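# Balance a bar level on the stand's ridge

## Task

Set the bar across the ridge at the top of the stand so that it sits very level and stays balanced without any help; if the robot is still holding or propping it when the scene ends, the goal is not met.

## Robot and tools

The robot is two FANUC CRX arms, left_arm and right_arm, each fitted with a Robotiq 140 mm two-finger gripper. Every pose is expressed in one shared scene frame. Its origin lies on the table top midway between the arms, +z points up, +x points out across the table, and left_arm sits on the +y side. The names left and right identify arms only and say nothing about sides of an image. The bases are at left_arm (+0.055, +0.424, 0) and right_arm (-0.058, -0.313, 0), both turned almost nothing about z. For each gripper, the fingers point along its own +z and close along its own y. Its end_effector_position is the point between the pads when they are shut. Closed fingertips extend about 33 mm past that point, open ones about 9 mm. Closing also pushes the tips about 24 mm further out, so keep that much clearance above any surface.

A row is a flat list of 20 numbers, always containing both arms even if only one moves. The first 10 belong to left_arm: x, y, z in metres, then the quaternion qw, qx, qy, qz (w first), then gripper position, force_limit, speed. The next 10 are the same fields for right_arm. Position and quaternion give an absolute target pose for that gripper in the scene frame, not an offset. The three gripper values each run from -1 to 1. For position, +1 is fully open (140 mm), about -0.8 is where the pads touch, and -1 keeps closing until something blocks it. force_limit goes from about 14 N at -1 through 60 N at 0 to 107 N at +1. speed goes from about 30 mm/s through 140 to 250 mm/s. A gripper you want left alone must get its previous three numbers again, because a 0 is treated as a real command. An arm that should stay put needs the whole pose from the last result before it stopped, repeated in every call.

execute_actions takes actions, a list with at most one item, plus an optional pictures flag. An empty list only reports the current state. An item with rows (1 to 15 rows) and steps (at most 15, each 1/30 s) plays one row per step and repeats the last row for any remaining steps. An item with only steps (up to 300) is a wait counted from the previous result, and your reply time is included in it. A call is refused outright, sending nothing, if a target lies more than 0.6 m from the arm's last reported position along any axis of that gripper. Each control step clips the commanded pose to 70 mm and 16 degrees from the measured pose, so a distant target can take several actions. After each result, check where the arm actually is.

move takes target, which is one row of 20 numbers, and speed, a top speed in m/s from 0.002 to 0.5 with a default of 0.25. Turning is capped at twice that number in rad/s. Both grippers follow straight lines that end at the same moment, each lasting 0.5 to 10 s. The paths do not steer around obstacles or the other arm. Gripper numbers are sent at the start. The result has a move: line saying how it ended (done, off_target, moving, held, fault), which limits acted (paced means the pose was clipped, held means a check blocked some steps), and how far each gripper is from its target. wait takes seconds (0 to 10) and sends nothing new. zoom_image takes camera (cam_high, cam_low, cam_left_wrist, cam_right_wrist) and region [x0, y0, x1, y1] in image pixels, at most 504 by 504. show_instructions displays the reference images. read_manual returns licence texts. finished_scene takes scene (1 or 2), grades the scene, moves on to the next one, and cannot be undone.

A state line lists each gripper's position and quat_wxyz. At long reach the printed position may drift from the true one. object_status means 0 moving, 1 blocked while opening, 2 blocked while closing (a grip), and 3 reached the target or pads met. A thin item can still be held at 3. position_measured is in counts, with 3 fully open and 230 with the pads touching. HELD marks steps on which the command was not sent. A pose unreachable line means the clearance check changed or blocked a command. The Hand target line shows where the controller is currently driving each gripper. MOTOR HOT warns that an over-temperature brake stop is coming.

Carrying out the task: open the gripper, approach the bar from above, close with position -1 and confirm status 2. Lift the bar, bring it over the stand and line it up across the ridge, then lower it gently and check that it is level. Open, back straight away, wait, and confirm with the cameras that it stays still. Something may occasionally nudge loose objects. Anything falling off the table fails the scene. The arms are stiff: a target even slightly beyond a contact point, or a fast contact, can cause a fault stop. A fault comes from joint torque at its limit (145 N m for the big joints, 36.4 for the wrist joints, held weight included) or an external force of 150 N. The arm then halts for 10 s and gives way. Keep the arms from hitting or pressing on each other. Avoid drops, slips and slams.

Each tool is called after ">>>" in YAML: its name, and indented under it one key for each argument.

Reference images:

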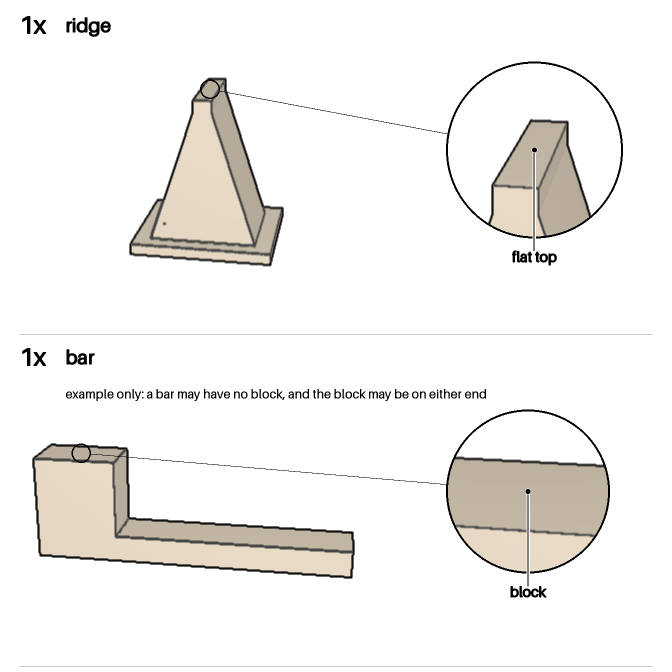

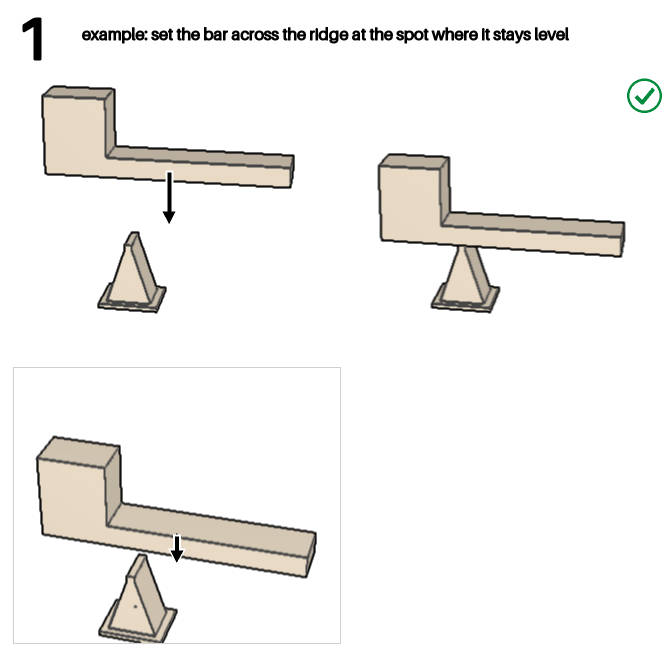

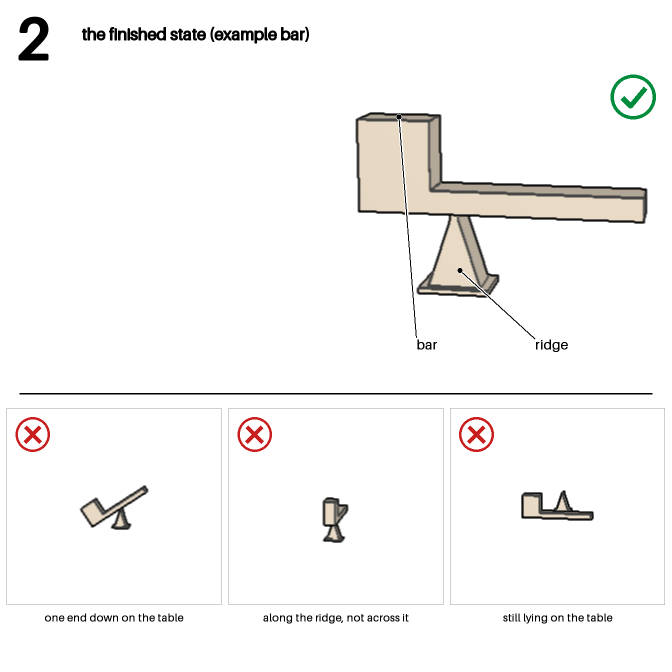

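## Session

>>> execute_actions:
  actions: []

Scene clock: 0.00 s of 4100.00 s.
left_arm: end_effector_position=(+0.5771, -0.2059, +0.2707) position_measured=3 object_status=3 end_effector_quat_wxyz=(-0.031, +0.883, -0.037, +0.467) | right_arm: end_effector_position=(+0.2704, -0.6691, +0.2370) position_measured=3 object_status=3 end_effector_quat_wxyz=(-0.090, -0.488, +0.868, +0.009)
Joint positions: left_arm=[-1.117  0.602  0.716 -0.898 -1.282  2.681] | right_arm=[-0.465  0.153  0.106  0.137 -1.642 -0.094]
Joint velocities: left_arm=[-0.    -0.    -0.     0.001  0.     0.001] | right_arm=[ 0.002 -0.     0.     0.    -0.     0.   ]
Hand target (left_arm): +0.577, -0.206, +0.271; -0.031, +0.883, -0.037, +0.467
Hand target (right_arm): +0.270, -0.669, +0.237; -0.090, -0.488, +0.868, +0.009

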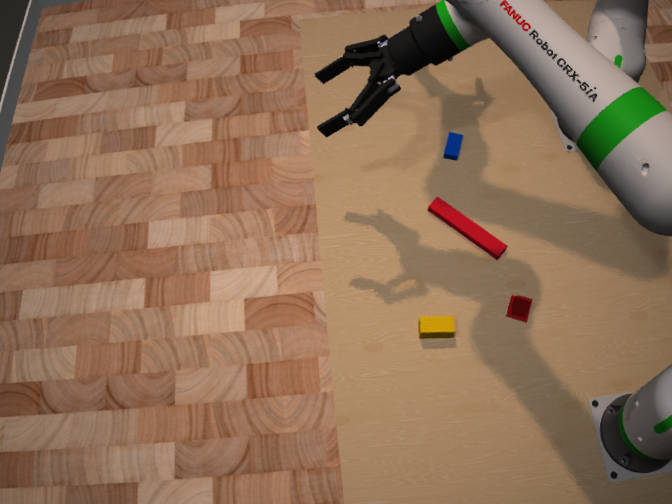

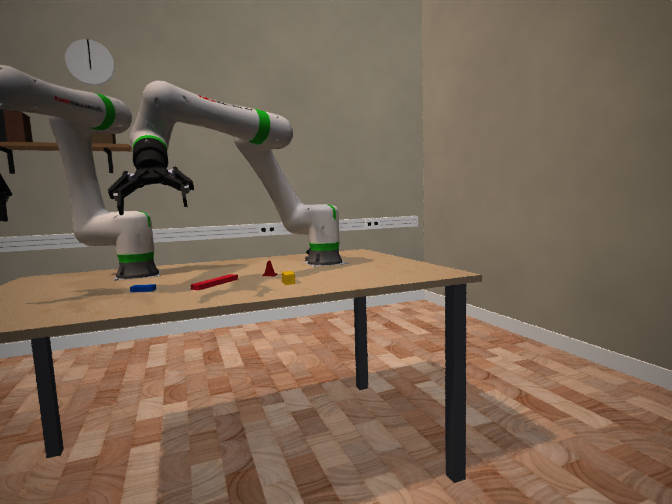

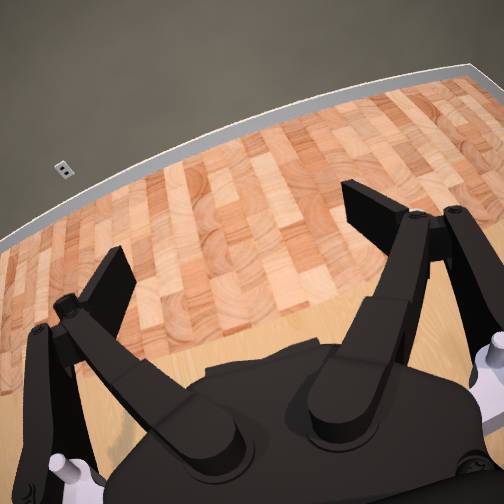

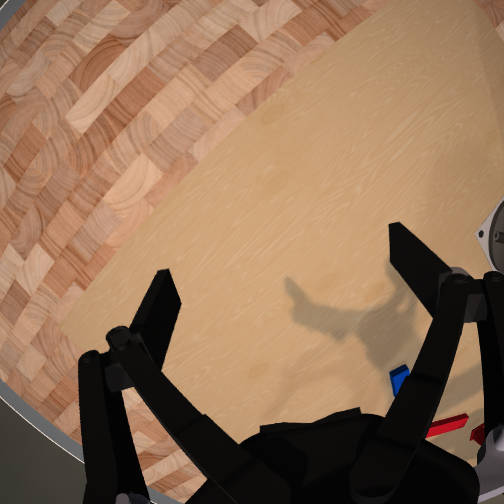

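>>> move:
  target: [0.36,0.05,0.3,0,1,0,0,1,0,0,0.2704,-0.6691,0.237,-0.09,-0.488,0.868,0.009,1,0,0]

>>> zoom_image:
  camera: "cam_low"
  region: [120,240,320,310]

Scene clock: 6.17 s of 4100.00 s.
left_arm: end_effector_position=(+0.3599, +0.0503, +0.2988) position_measured=3 object_status=3 end_effector_quat_wxyz=(-0.001, +1.000, -0.001, -0.000) | right_arm: end_effector_position=(+0.2704, -0.6691, +0.2370) position_measured=3 object_status=3 end_effector_quat_wxyz=(-0.090, -0.488, +0.868, +0.009)
Joint positions: left_arm=[-0.623  0.095  0.24  -0.002 -1.718  2.183] | right_arm=[-0.464  0.152  0.105  0.138 -1.641 -0.093]
Joint velocities: left_arm=[ 0.001 -0.001 -0.001  0.001 -0.     0.   ] | right_arm=[-0.001 -0.     0.    -0.    -0.     0.001]
Hand target (left_arm): +0.360, +0.050, +0.299; -0.001, +1.000, -0.001, -0.000
Hand target (right_arm): +0.270, -0.669, +0.237; -0.090, -0.488, +0.868, +0.009
Off the commanded pose (left_arm): 0.001 m, 0 deg.
Off the commanded pose (right_arm): 0.000 m, 0 deg.
After step 90, 0.77 s passed at rest.
move: done

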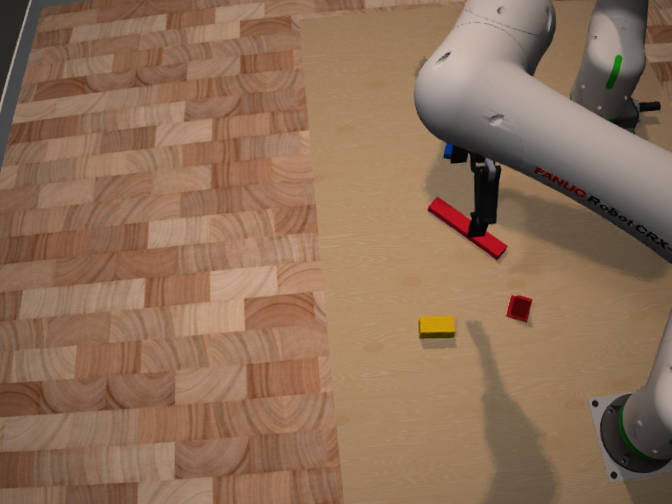

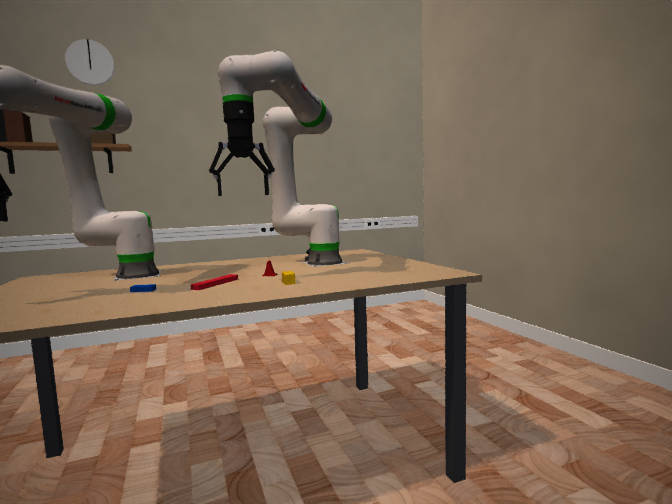

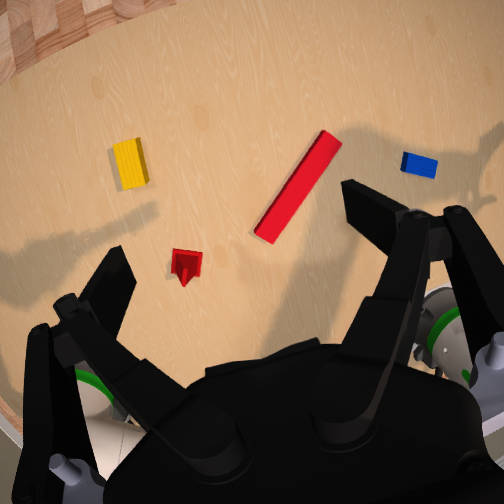

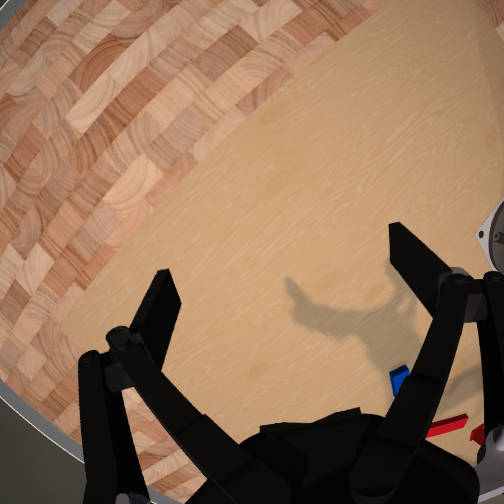

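Region (120, 240, 320, 310) of cam_low's 672x504 image, scaled by 2.520, with more detail than that image has; it fills the top 176 rows of this view, and the rest is white.

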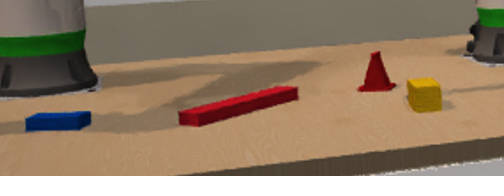

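>>> move:
  target: [0.315,-0.025,0.12,0,0.924,-0.383,0,1,0,0,0.2704,-0.6691,0.237,-0.09,-0.488,0.868,0.009,1,0,0]

Scene clock: 15.53 s of 4100.00 s.
left_arm: end_effector_position=(+0.3154, -0.0252, +0.1201) position_measured=3 object_status=3 end_effector_quat_wxyz=(+0.000, +0.924, -0.383, +0.000) | right_arm: end_effector_position=(+0.2704, -0.6691, +0.2370) position_measured=3 object_status=3 end_effector_quat_wxyz=(-0.090, -0.488, +0.868, +0.009)
Joint positions: left_arm=[-0.801  0.211 -0.046  0.    -1.314  1.577] | right_arm=[-0.464  0.152  0.105  0.138 -1.641 -0.093]
Joint velocities: left_arm=[-0.     0.    -0.001 -0.     0.002 -0.005] | right_arm=[-0.001  0.001 -0.     0.     0.001 -0.001]
Hand target (left_arm): +0.315, -0.025, +0.120; +0.000, +0.924, -0.383, +0.000
Hand target (right_arm): +0.270, -0.669, +0.237; -0.090, -0.488, +0.868, +0.009
Off the commanded pose (left_arm): 0.000 m, 0 deg.
Off the commanded pose (right_arm): 0.000 m, 0 deg.
After step 90, 4.37 s passed at rest.
move: done

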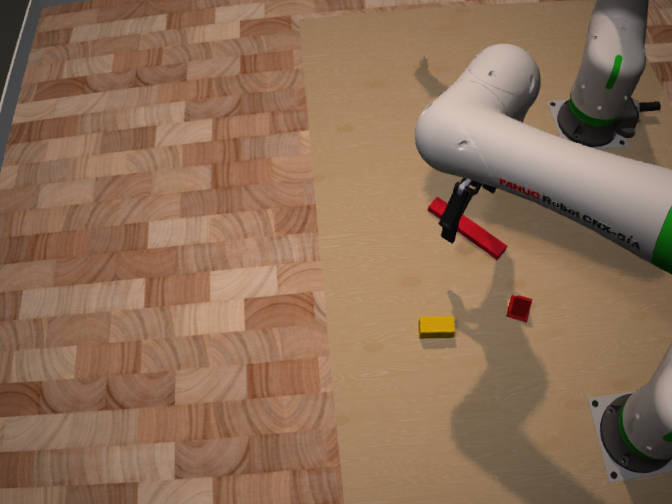

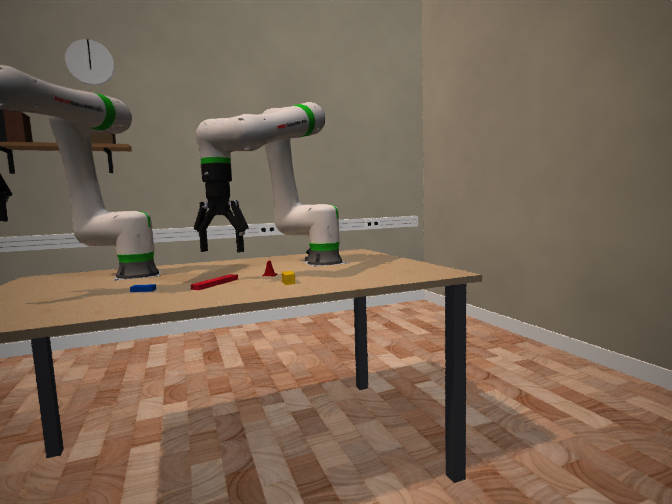

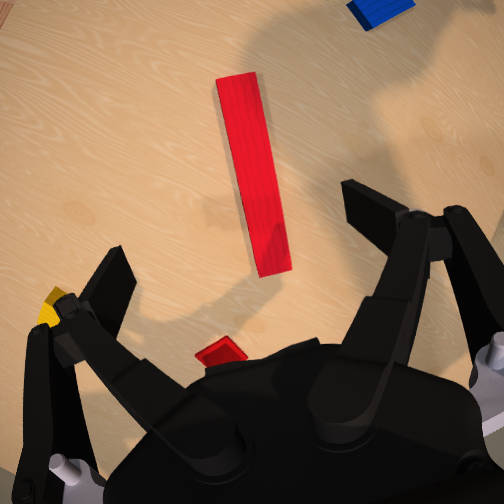

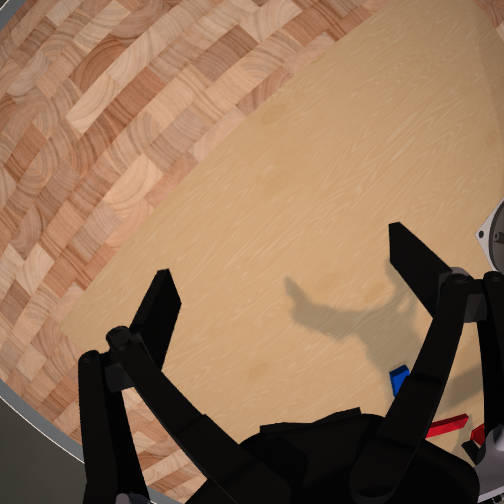

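>>> move:
  target: [0.32,-0.03,0.045,0,0.924,-0.383,0,0.4,0,0,0.2704,-0.6691,0.237,-0.09,-0.488,0.868,0.009,1,0,0]
  speed: 0.1

Scene clock: 19.13 s of 4100.00 s.
left_arm: end_effector_position=(+0.3201, -0.0302, +0.0451) position_measured=78 object_status=3 end_effector_quat_wxyz=(+0.000, +0.924, -0.383, +0.000) | right_arm: end_effector_position=(+0.2704, -0.6691, +0.2370) position_measured=3 object_status=3 end_effector_quat_wxyz=(-0.090, -0.488, +0.868, +0.009)
Joint positions: left_arm=[-0.801  0.289 -0.134  0.    -1.148  1.577] | right_arm=[-0.464  0.152  0.105  0.138 -1.641 -0.093]
Joint velocities: left_arm=[ 0.     0.001 -0.001  0.     0.001 -0.002] | right_arm=[ 0.001 -0.001  0.    -0.     0.     0.   ]
Hand target (left_arm): +0.320, -0.030, +0.045; +0.000, +0.924, -0.383, -0.000
Hand target (right_arm): +0.270, -0.669, +0.237; -0.090, -0.488, +0.868, +0.009
Off the commanded pose (left_arm): 0.000 m, 0 deg.
Off the commanded pose (right_arm): 0.000 m, 0 deg.
move: done

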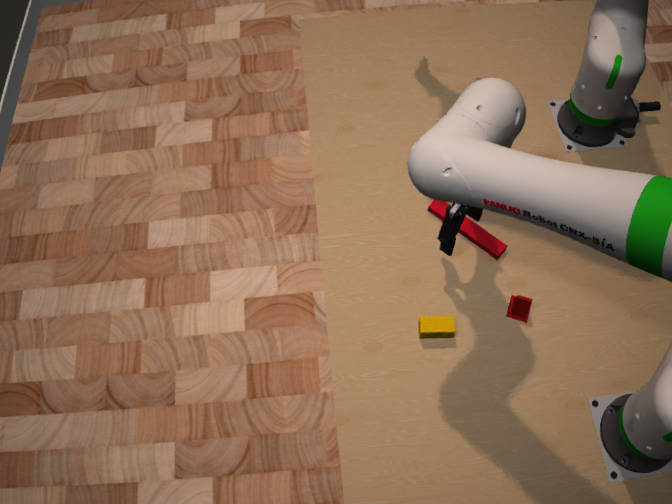

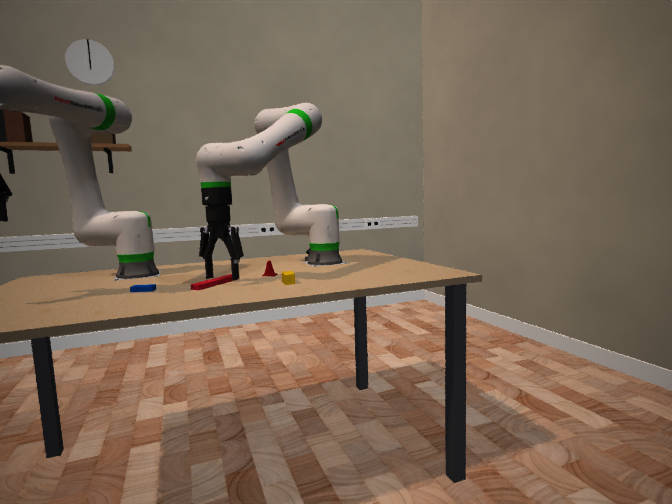

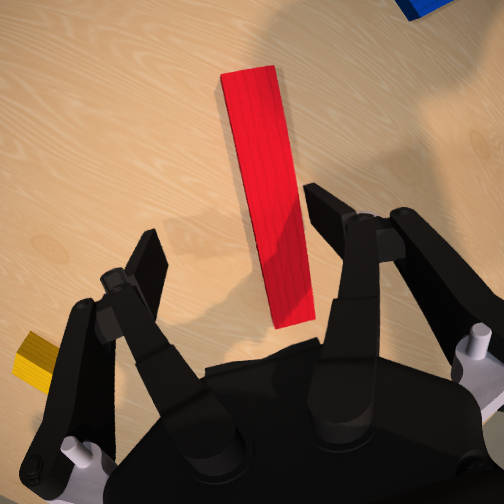

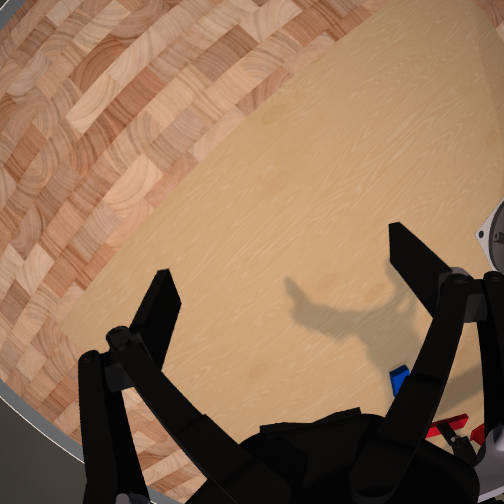

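>>> move:
  target: [0.303,-0.047,0.043,0,0.924,-0.383,0,0,0,0,0.2704,-0.6691,0.237,-0.09,-0.488,0.868,0.009,1,0,0]
  speed: 0.1

>>> move:
  target: [0.303,-0.047,0.043,0,0.924,-0.383,0,-1,0,-0.5,0.2704,-0.6691,0.237,-0.09,-0.488,0.868,0.009,1,0,0]

>>> zoom_image:
  camera: "cam_low"
  region: [170,240,310,310]

Scene clock: 22.67 s of 4100.00 s.
left_arm: end_effector_position=(+0.3030, -0.0469, +0.0430) position_measured=129 object_status=3 end_effector_quat_wxyz=(-0.000, +0.924, -0.383, +0.000) | right_arm: end_effector_position=(+0.2704, -0.6691, +0.2370) position_measured=3 object_status=3 end_effector_quat_wxyz=(-0.090, -0.488, +0.868, +0.009)
Joint positions: left_arm=[-0.848  0.306 -0.117 -0.    -1.148  1.624] | right_arm=[-0.464  0.152  0.105  0.138 -1.641 -0.093]
Joint velocities: left_arm=[-0.001  0.     0.     0.001 -0.     0.002] | right_arm=[ 0.001 -0.    -0.    -0.     0.001 -0.001]
Hand target (left_arm): +0.303, -0.047, +0.043; +0.000, +0.924, -0.383, +0.000
Hand target (right_arm): +0.270, -0.669, +0.237; -0.090, -0.488, +0.868, +0.009
Off the commanded pose (left_arm): 0.000 m, 0 deg.
Off the commanded pose (right_arm): 0.000 m, 0 deg.
move: done

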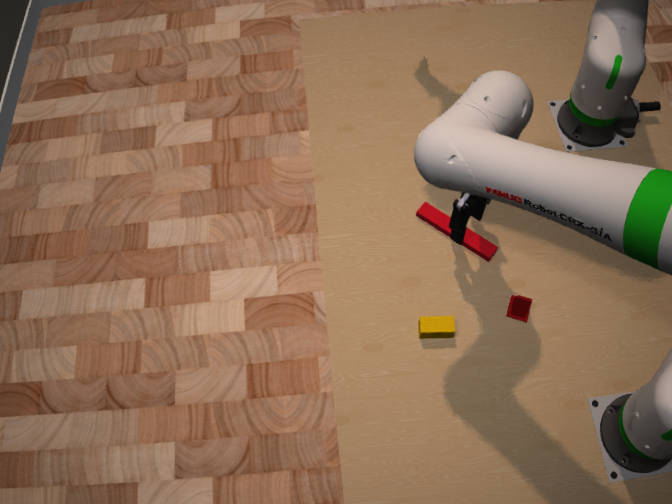

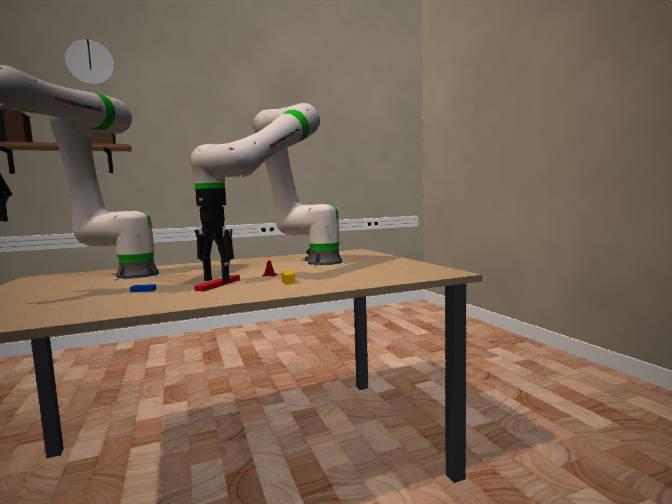

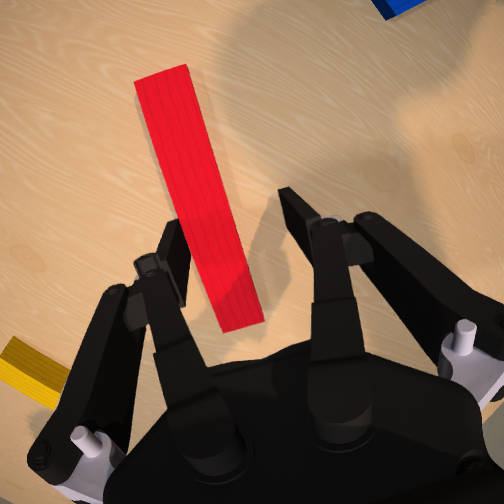

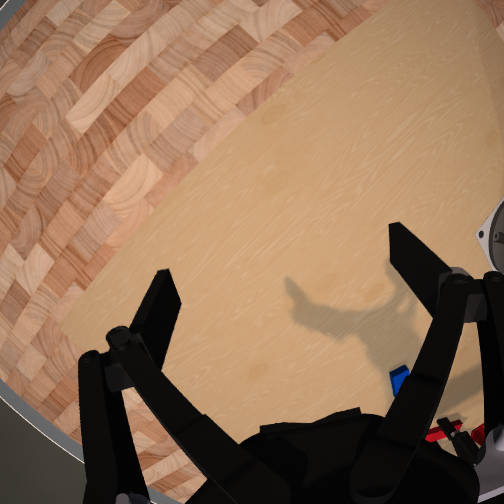

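Scene clock: 23.37 s of 4100.00 s.
left_arm: end_effector_position=(+0.3030, -0.0470, +0.0431) position_measured=185 object_status=2 end_effector_quat_wxyz=(+0.000, +0.924, -0.383, +0.000) | right_arm: end_effector_position=(+0.2704, -0.6691, +0.2370) position_measured=3 object_status=3 end_effector_quat_wxyz=(-0.090, -0.488, +0.868, +0.009)
Joint positions: left_arm=[-0.848  0.306 -0.117  0.    -1.148  1.624] | right_arm=[-0.464  0.152  0.105  0.138 -1.641 -0.093]
Joint velocities: left_arm=[-0.     0.002 -0.     0.    -0.001  0.001] | right_arm=[ 0.    -0.     0.    -0.    -0.001  0.001]
Hand target (left_arm): +0.303, -0.047, +0.043; -0.000, +0.924, -0.383, -0.000
Hand target (right_arm): +0.270, -0.669, +0.237; -0.090, -0.488, +0.868, +0.009
Off the commanded pose (left_arm): 0.000 m, 0 deg.
Off the commanded pose (right_arm): 0.000 m, 0 deg.
move: done

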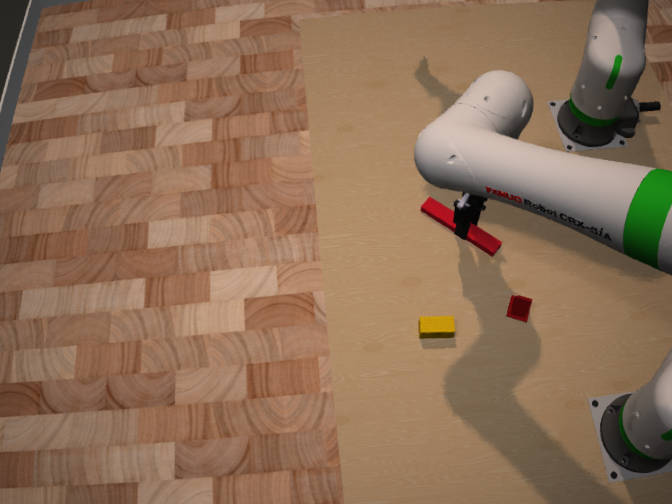

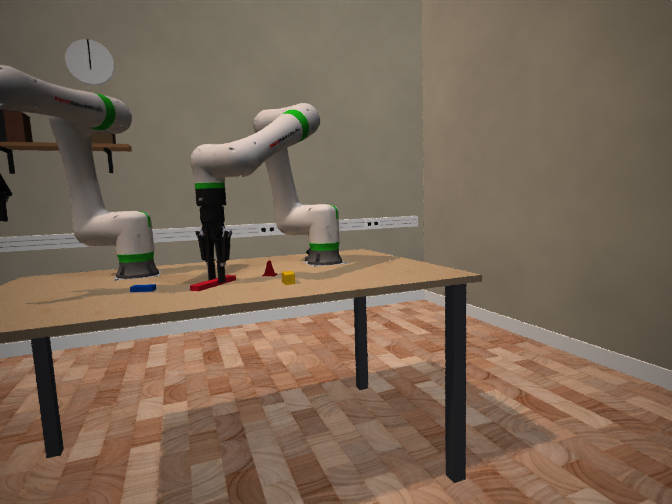

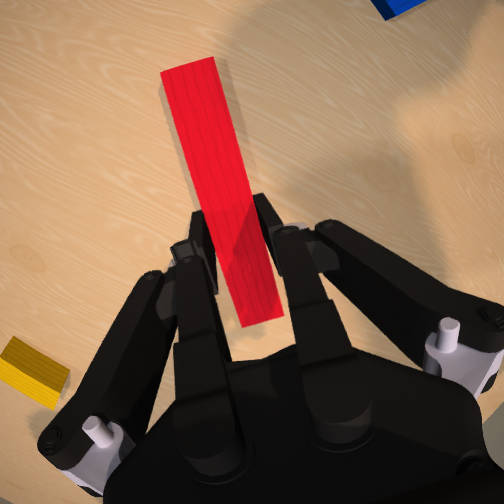

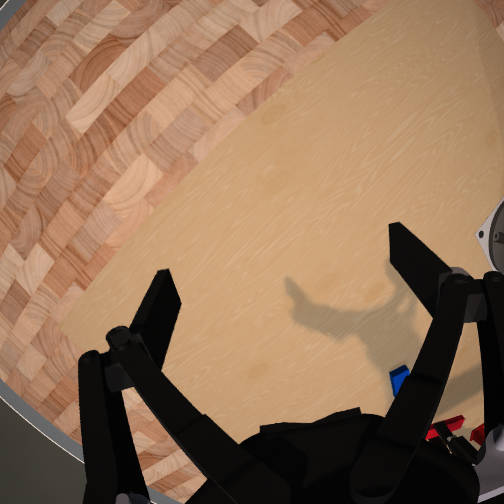

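Region (170, 240, 310, 310) of cam_low's 672x504 image, scaled by 3.600, with more detail than that image has.

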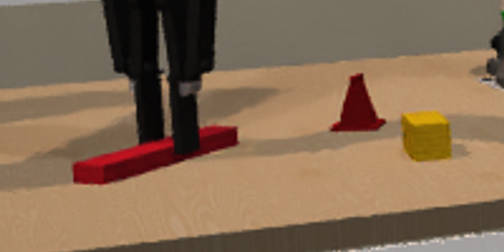

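>>> zoom_image:
  camera: "cam_high"
  region: [400,180,560,350]

>>> move:
  target: [0.29,0.0,0.14,0,0.924,-0.383,0,-1,0,-0.5,0.2704,-0.6691,0.237,-0.09,-0.488,0.868,0.009,1,0,0]
  speed: 0.15

Region (400, 180, 560, 350) of cam_high's 672x504 image, scaled by 2.965, with more detail than that image has; it fills the left 474 columns of this view, and the rest is white.

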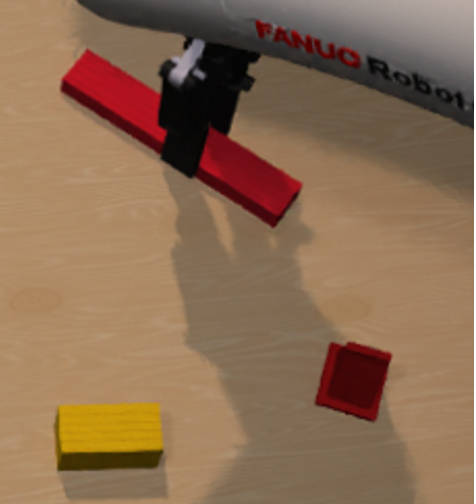

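Scene clock: 28.00 s of 4100.00 s.
left_arm: end_effector_position=(+0.2899, +0.0003, +0.1398) position_measured=185 object_status=2 end_effector_quat_wxyz=(-0.000, +0.924, -0.383, +0.000) | right_arm: end_effector_position=(+0.2704, -0.6691, +0.2370) position_measured=3 object_status=3 end_effector_quat_wxyz=(-0.090, -0.488, +0.868, +0.009)
Joint positions: left_arm=[-0.801  0.115 -0.11  -0.    -1.346  1.578] | right_arm=[-0.464  0.152  0.105  0.138 -1.641 -0.093]
Joint velocities: left_arm=[ 0.     0.001  0.     0.    -0.001  0.   ] | right_arm=[ 0.     0.    -0.    -0.001  0.     0.001]
Hand target (left_arm): +0.290, +0.000, +0.140; -0.000, +0.924, -0.383, +0.000
Hand target (right_arm): +0.270, -0.669, +0.237; -0.090, -0.488, +0.868, +0.009
Off the commanded pose (left_arm): 0.000 m, 0 deg.
Off the commanded pose (right_arm): 0.000 m, 0 deg.
After step 90, 0.50 s passed at rest.
move: done

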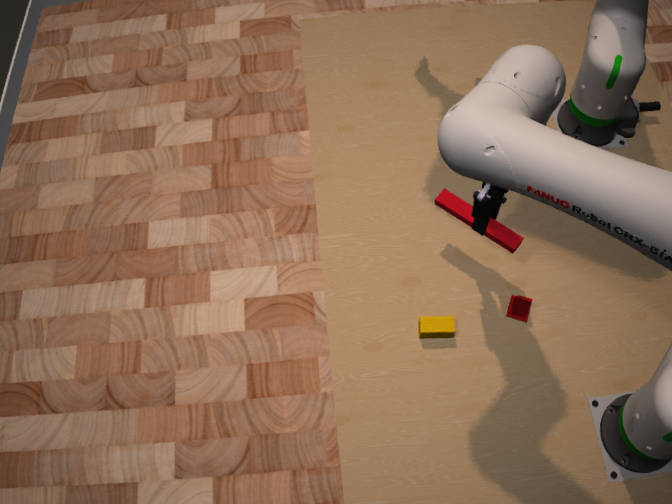

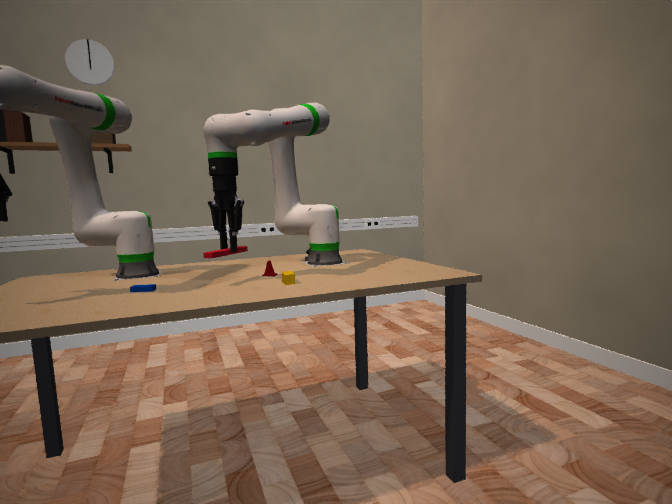

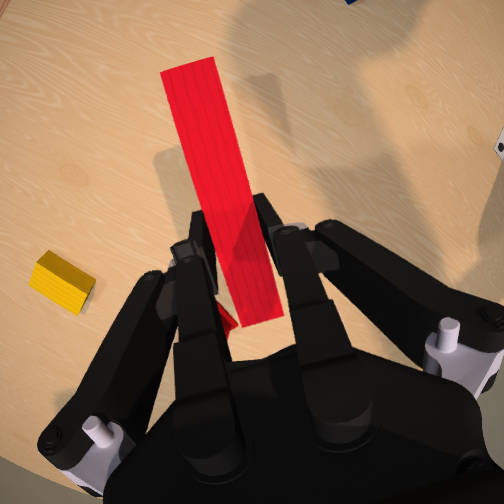

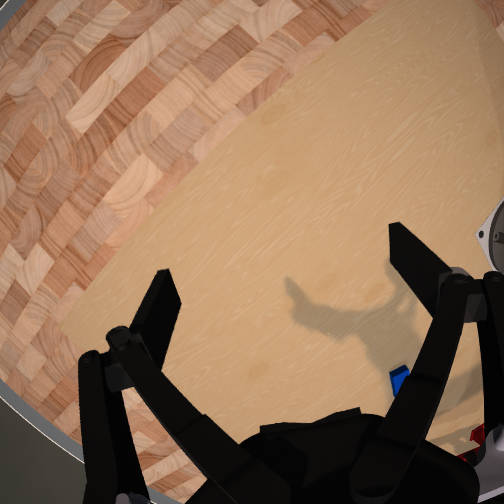

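>>> move:
  target: [0.245,0.147,0.125,0,0.574,-0.819,0,-1,0,-0.5,0.2704,-0.6691,0.237,-0.09,-0.488,0.868,0.009,1,0,0]

>>> zoom_image:
  camera: "cam_low"
  region: [210,220,330,290]

>>> zoom_image:
  camera: "cam_high"
  region: [460,200,620,360]

Scene clock: 35.50 s of 4100.00 s.
left_arm: end_effector_position=(+0.2452, +0.1471, +0.1246) position_measured=185 object_status=2 end_effector_quat_wxyz=(+0.000, -0.574, +0.819, +0.000) | right_arm: end_effector_position=(+0.2704, -0.6691, +0.2370) position_measured=3 object_status=3 end_effector_quat_wxyz=(-0.090, -0.488, +0.868, +0.009)
Joint positions: left_arm=[-0.58  -0.27  -0.502 -0.    -1.339  0.224] | right_arm=[-0.464  0.152  0.105  0.138 -1.641 -0.093]
Joint velocities: left_arm=[ 0.003 -0.003 -0.002  0.004 -0.    -0.007] | right_arm=[-0. -0. -0.  0. -0. -0.]
Hand target (left_arm): +0.245, +0.147, +0.125; +0.000, -0.574, +0.819, +0.000
Hand target (right_arm): +0.270, -0.669, +0.237; -0.090, -0.488, +0.868, +0.009
Off the commanded pose (left_arm): 0.000 m, 0 deg.
Off the commanded pose (right_arm): 0.000 m, 0 deg.
After step 90, 1.80 s passed at rest.
move: done

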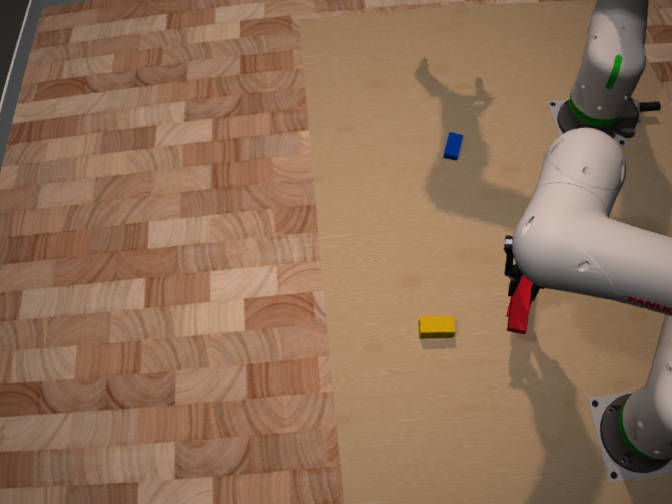

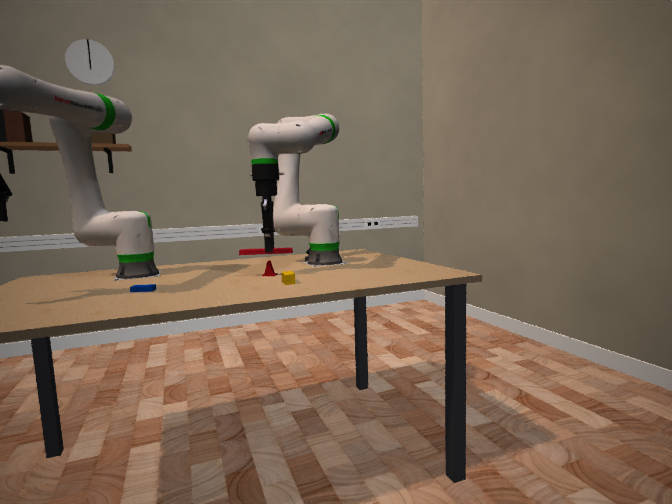

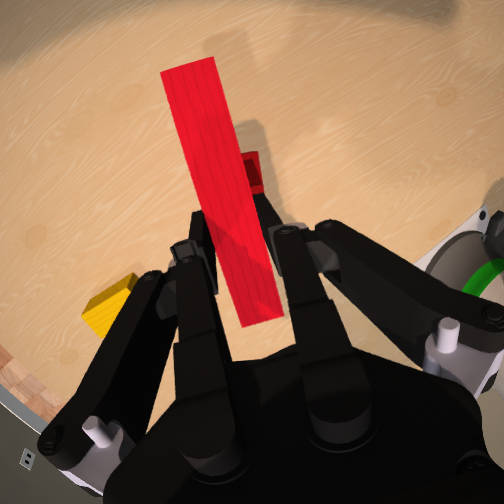

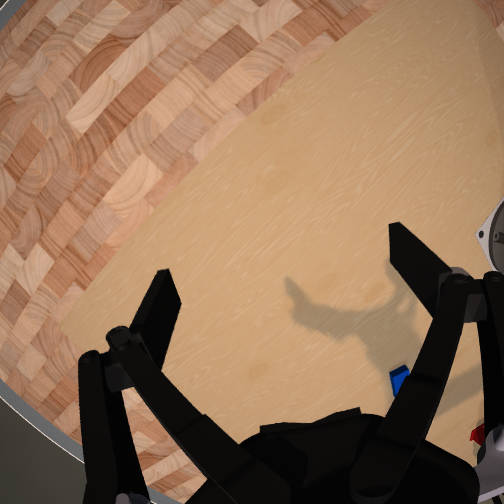

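Region (210, 220, 330, 290) of cam_low's 672x504 image, scaled by 4.200, with more detail than that image has; it fills the top 294 rows of this view, and the rest is white.

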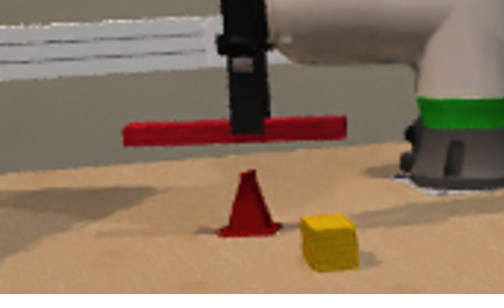

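Region (460, 200, 620, 360) of cam_high's 672x504 image, scaled by 3.150, with more detail than that image has.

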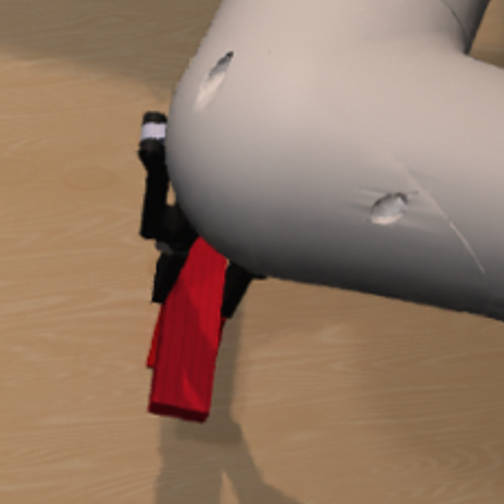

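>>> move:
  target: [0.2445,0.158,0.108,0,0.574,-0.819,0,-1,0,-0.5,0.2704,-0.6691,0.237,-0.09,-0.488,0.868,0.009,1,0,0]
  speed: 0.03

>>> zoom_image:
  camera: "cam_low"
  region: [230,235,310,285]

Scene clock: 39.77 s of 4100.00 s.
left_arm: end_effector_position=(+0.2445, +0.1579, +0.1080) position_measured=185 object_status=2 end_effector_quat_wxyz=(+0.000, -0.574, +0.819, +0.000) | right_arm: end_effector_position=(+0.2704, -0.6691, +0.2370) position_measured=3 object_status=3 end_effector_quat_wxyz=(-0.090, -0.488, +0.868, +0.009)
Joint positions: left_arm=[-0.55  -0.286 -0.554 -0.    -1.303  0.194] | right_arm=[-0.464  0.152  0.105  0.138 -1.641 -0.093]
Joint velocities: left_arm=[ 0.001 -0.001 -0.002  0.001  0.001 -0.001] | right_arm=[ 0.001 -0.     0.     0.    -0.     0.001]
Hand target (left_arm): +0.245, +0.158, +0.108; +0.000, -0.574, +0.819, +0.000
Hand target (right_arm): +0.270, -0.669, +0.237; -0.090, -0.488, +0.868, +0.009
Off the commanded pose (left_arm): 0.000 m, 0 deg.
Off the commanded pose (right_arm): 0.000 m, 0 deg.
After step 90, 0.33 s passed at rest.
move: done

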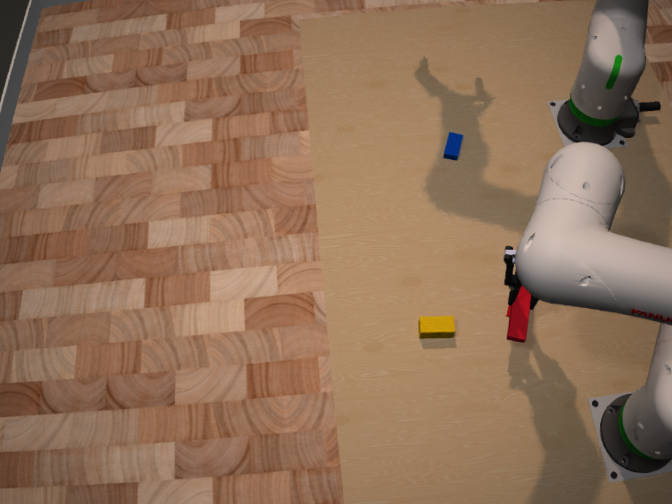

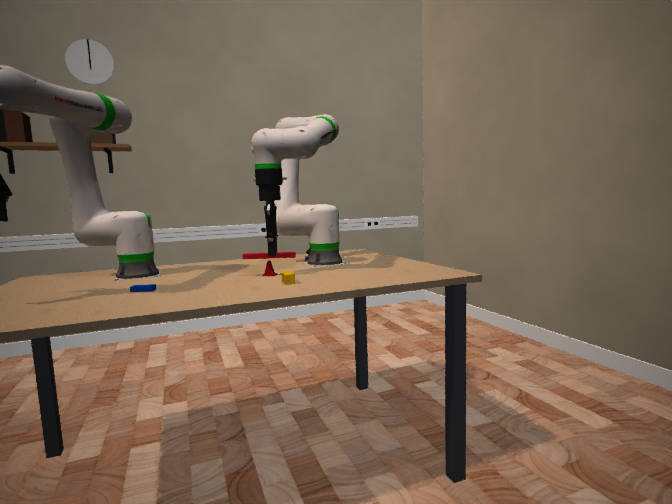

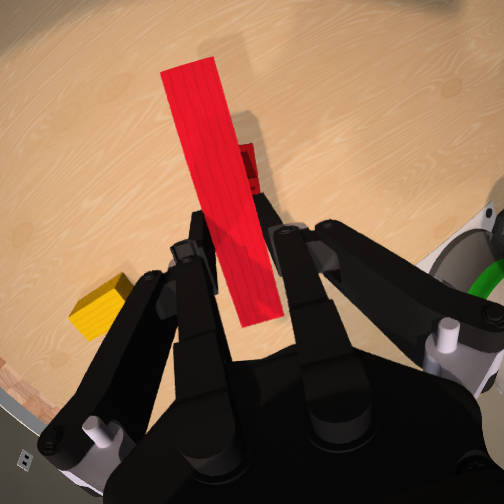

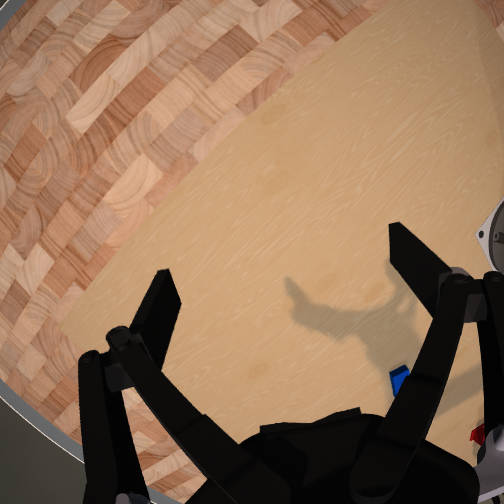

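Region (230, 235, 310, 285) of cam_low's 672x504 image, scaled by 6.300, with more detail than that image has; it fills the top 315 rows of this view, and the rest is white.

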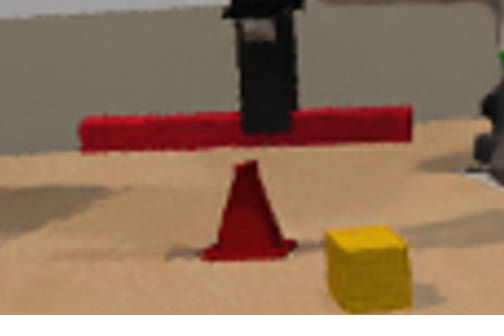

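>>> move:
  target: [0.2445,0.158,0.101,0,0.574,-0.819,0,-1,0,-0.5,0.2704,-0.6691,0.237,-0.09,-0.488,0.868,0.009,1,0,0]
  speed: 0.01

>>> zoom_image:
  camera: "cam_low"
  region: [230,235,310,285]

Scene clock: 44.47 s of 4100.00 s.
left_arm: end_effector_position=(+0.2445, +0.1580, +0.1010) position_measured=185 object_status=2 end_effector_quat_wxyz=(-0.000, -0.574, +0.819, -0.000) | right_arm: end_effector_position=(+0.2704, -0.6691, +0.2370) position_measured=3 object_status=3 end_effector_quat_wxyz=(-0.090, -0.488, +0.868, +0.009)
Joint positions: left_arm=[-0.55  -0.281 -0.567  0.    -1.285  0.194] | right_arm=[-0.464  0.152  0.105  0.138 -1.641 -0.093]
Joint velocities: left_arm=[ 0.    -0.    -0.001  0.     0.001  0.   ] | right_arm=[ 0.    -0.001 -0.     0.     0.001 -0.   ]
Hand target (left_arm): +0.245, +0.158, +0.101; -0.000, -0.574, +0.819, -0.000
Hand target (right_arm): +0.270, -0.669, +0.237; -0.090, -0.488, +0.868, +0.009
Off the commanded pose (left_arm): 0.000 m, 0 deg.
Off the commanded pose (right_arm): 0.000 m, 0 deg.
After step 90, 0.77 s passed at rest.
move: done

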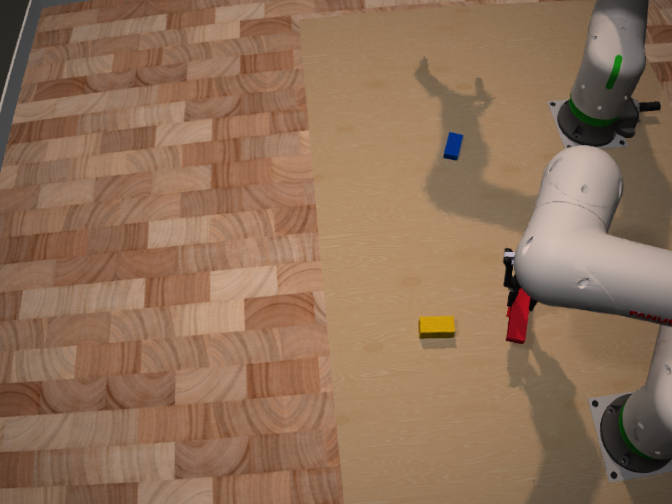

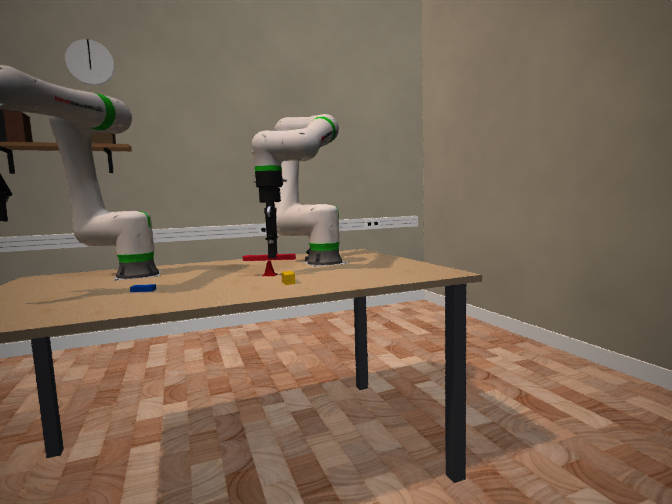

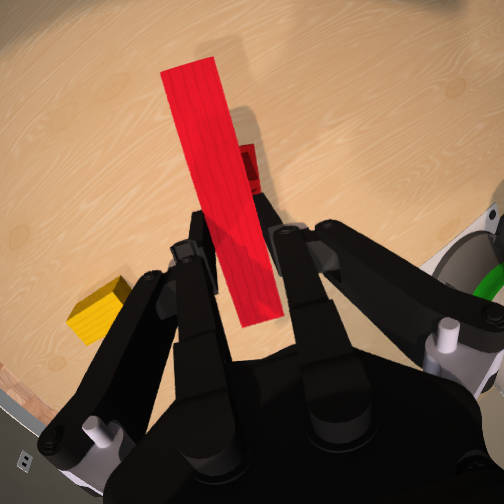

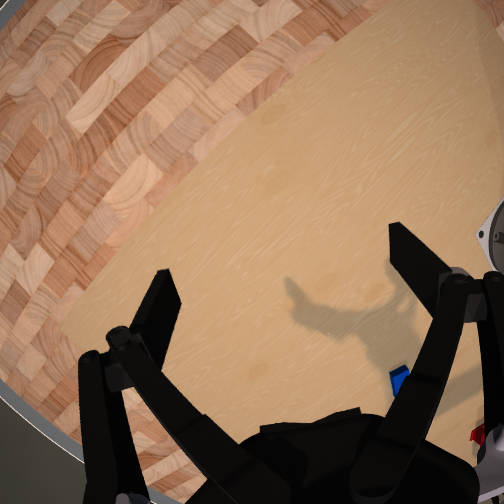

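Region (230, 235, 310, 285) of cam_low's 672x504 image, scaled by 6.300, with more detail than that image has; it fills the top 315 rows of this view, and the rest is white.

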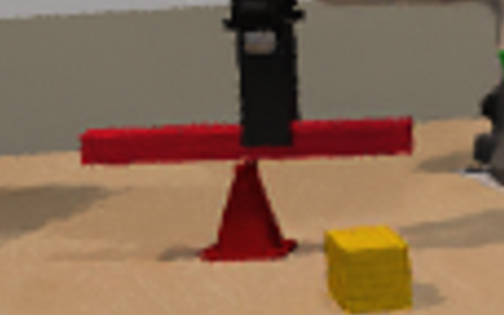

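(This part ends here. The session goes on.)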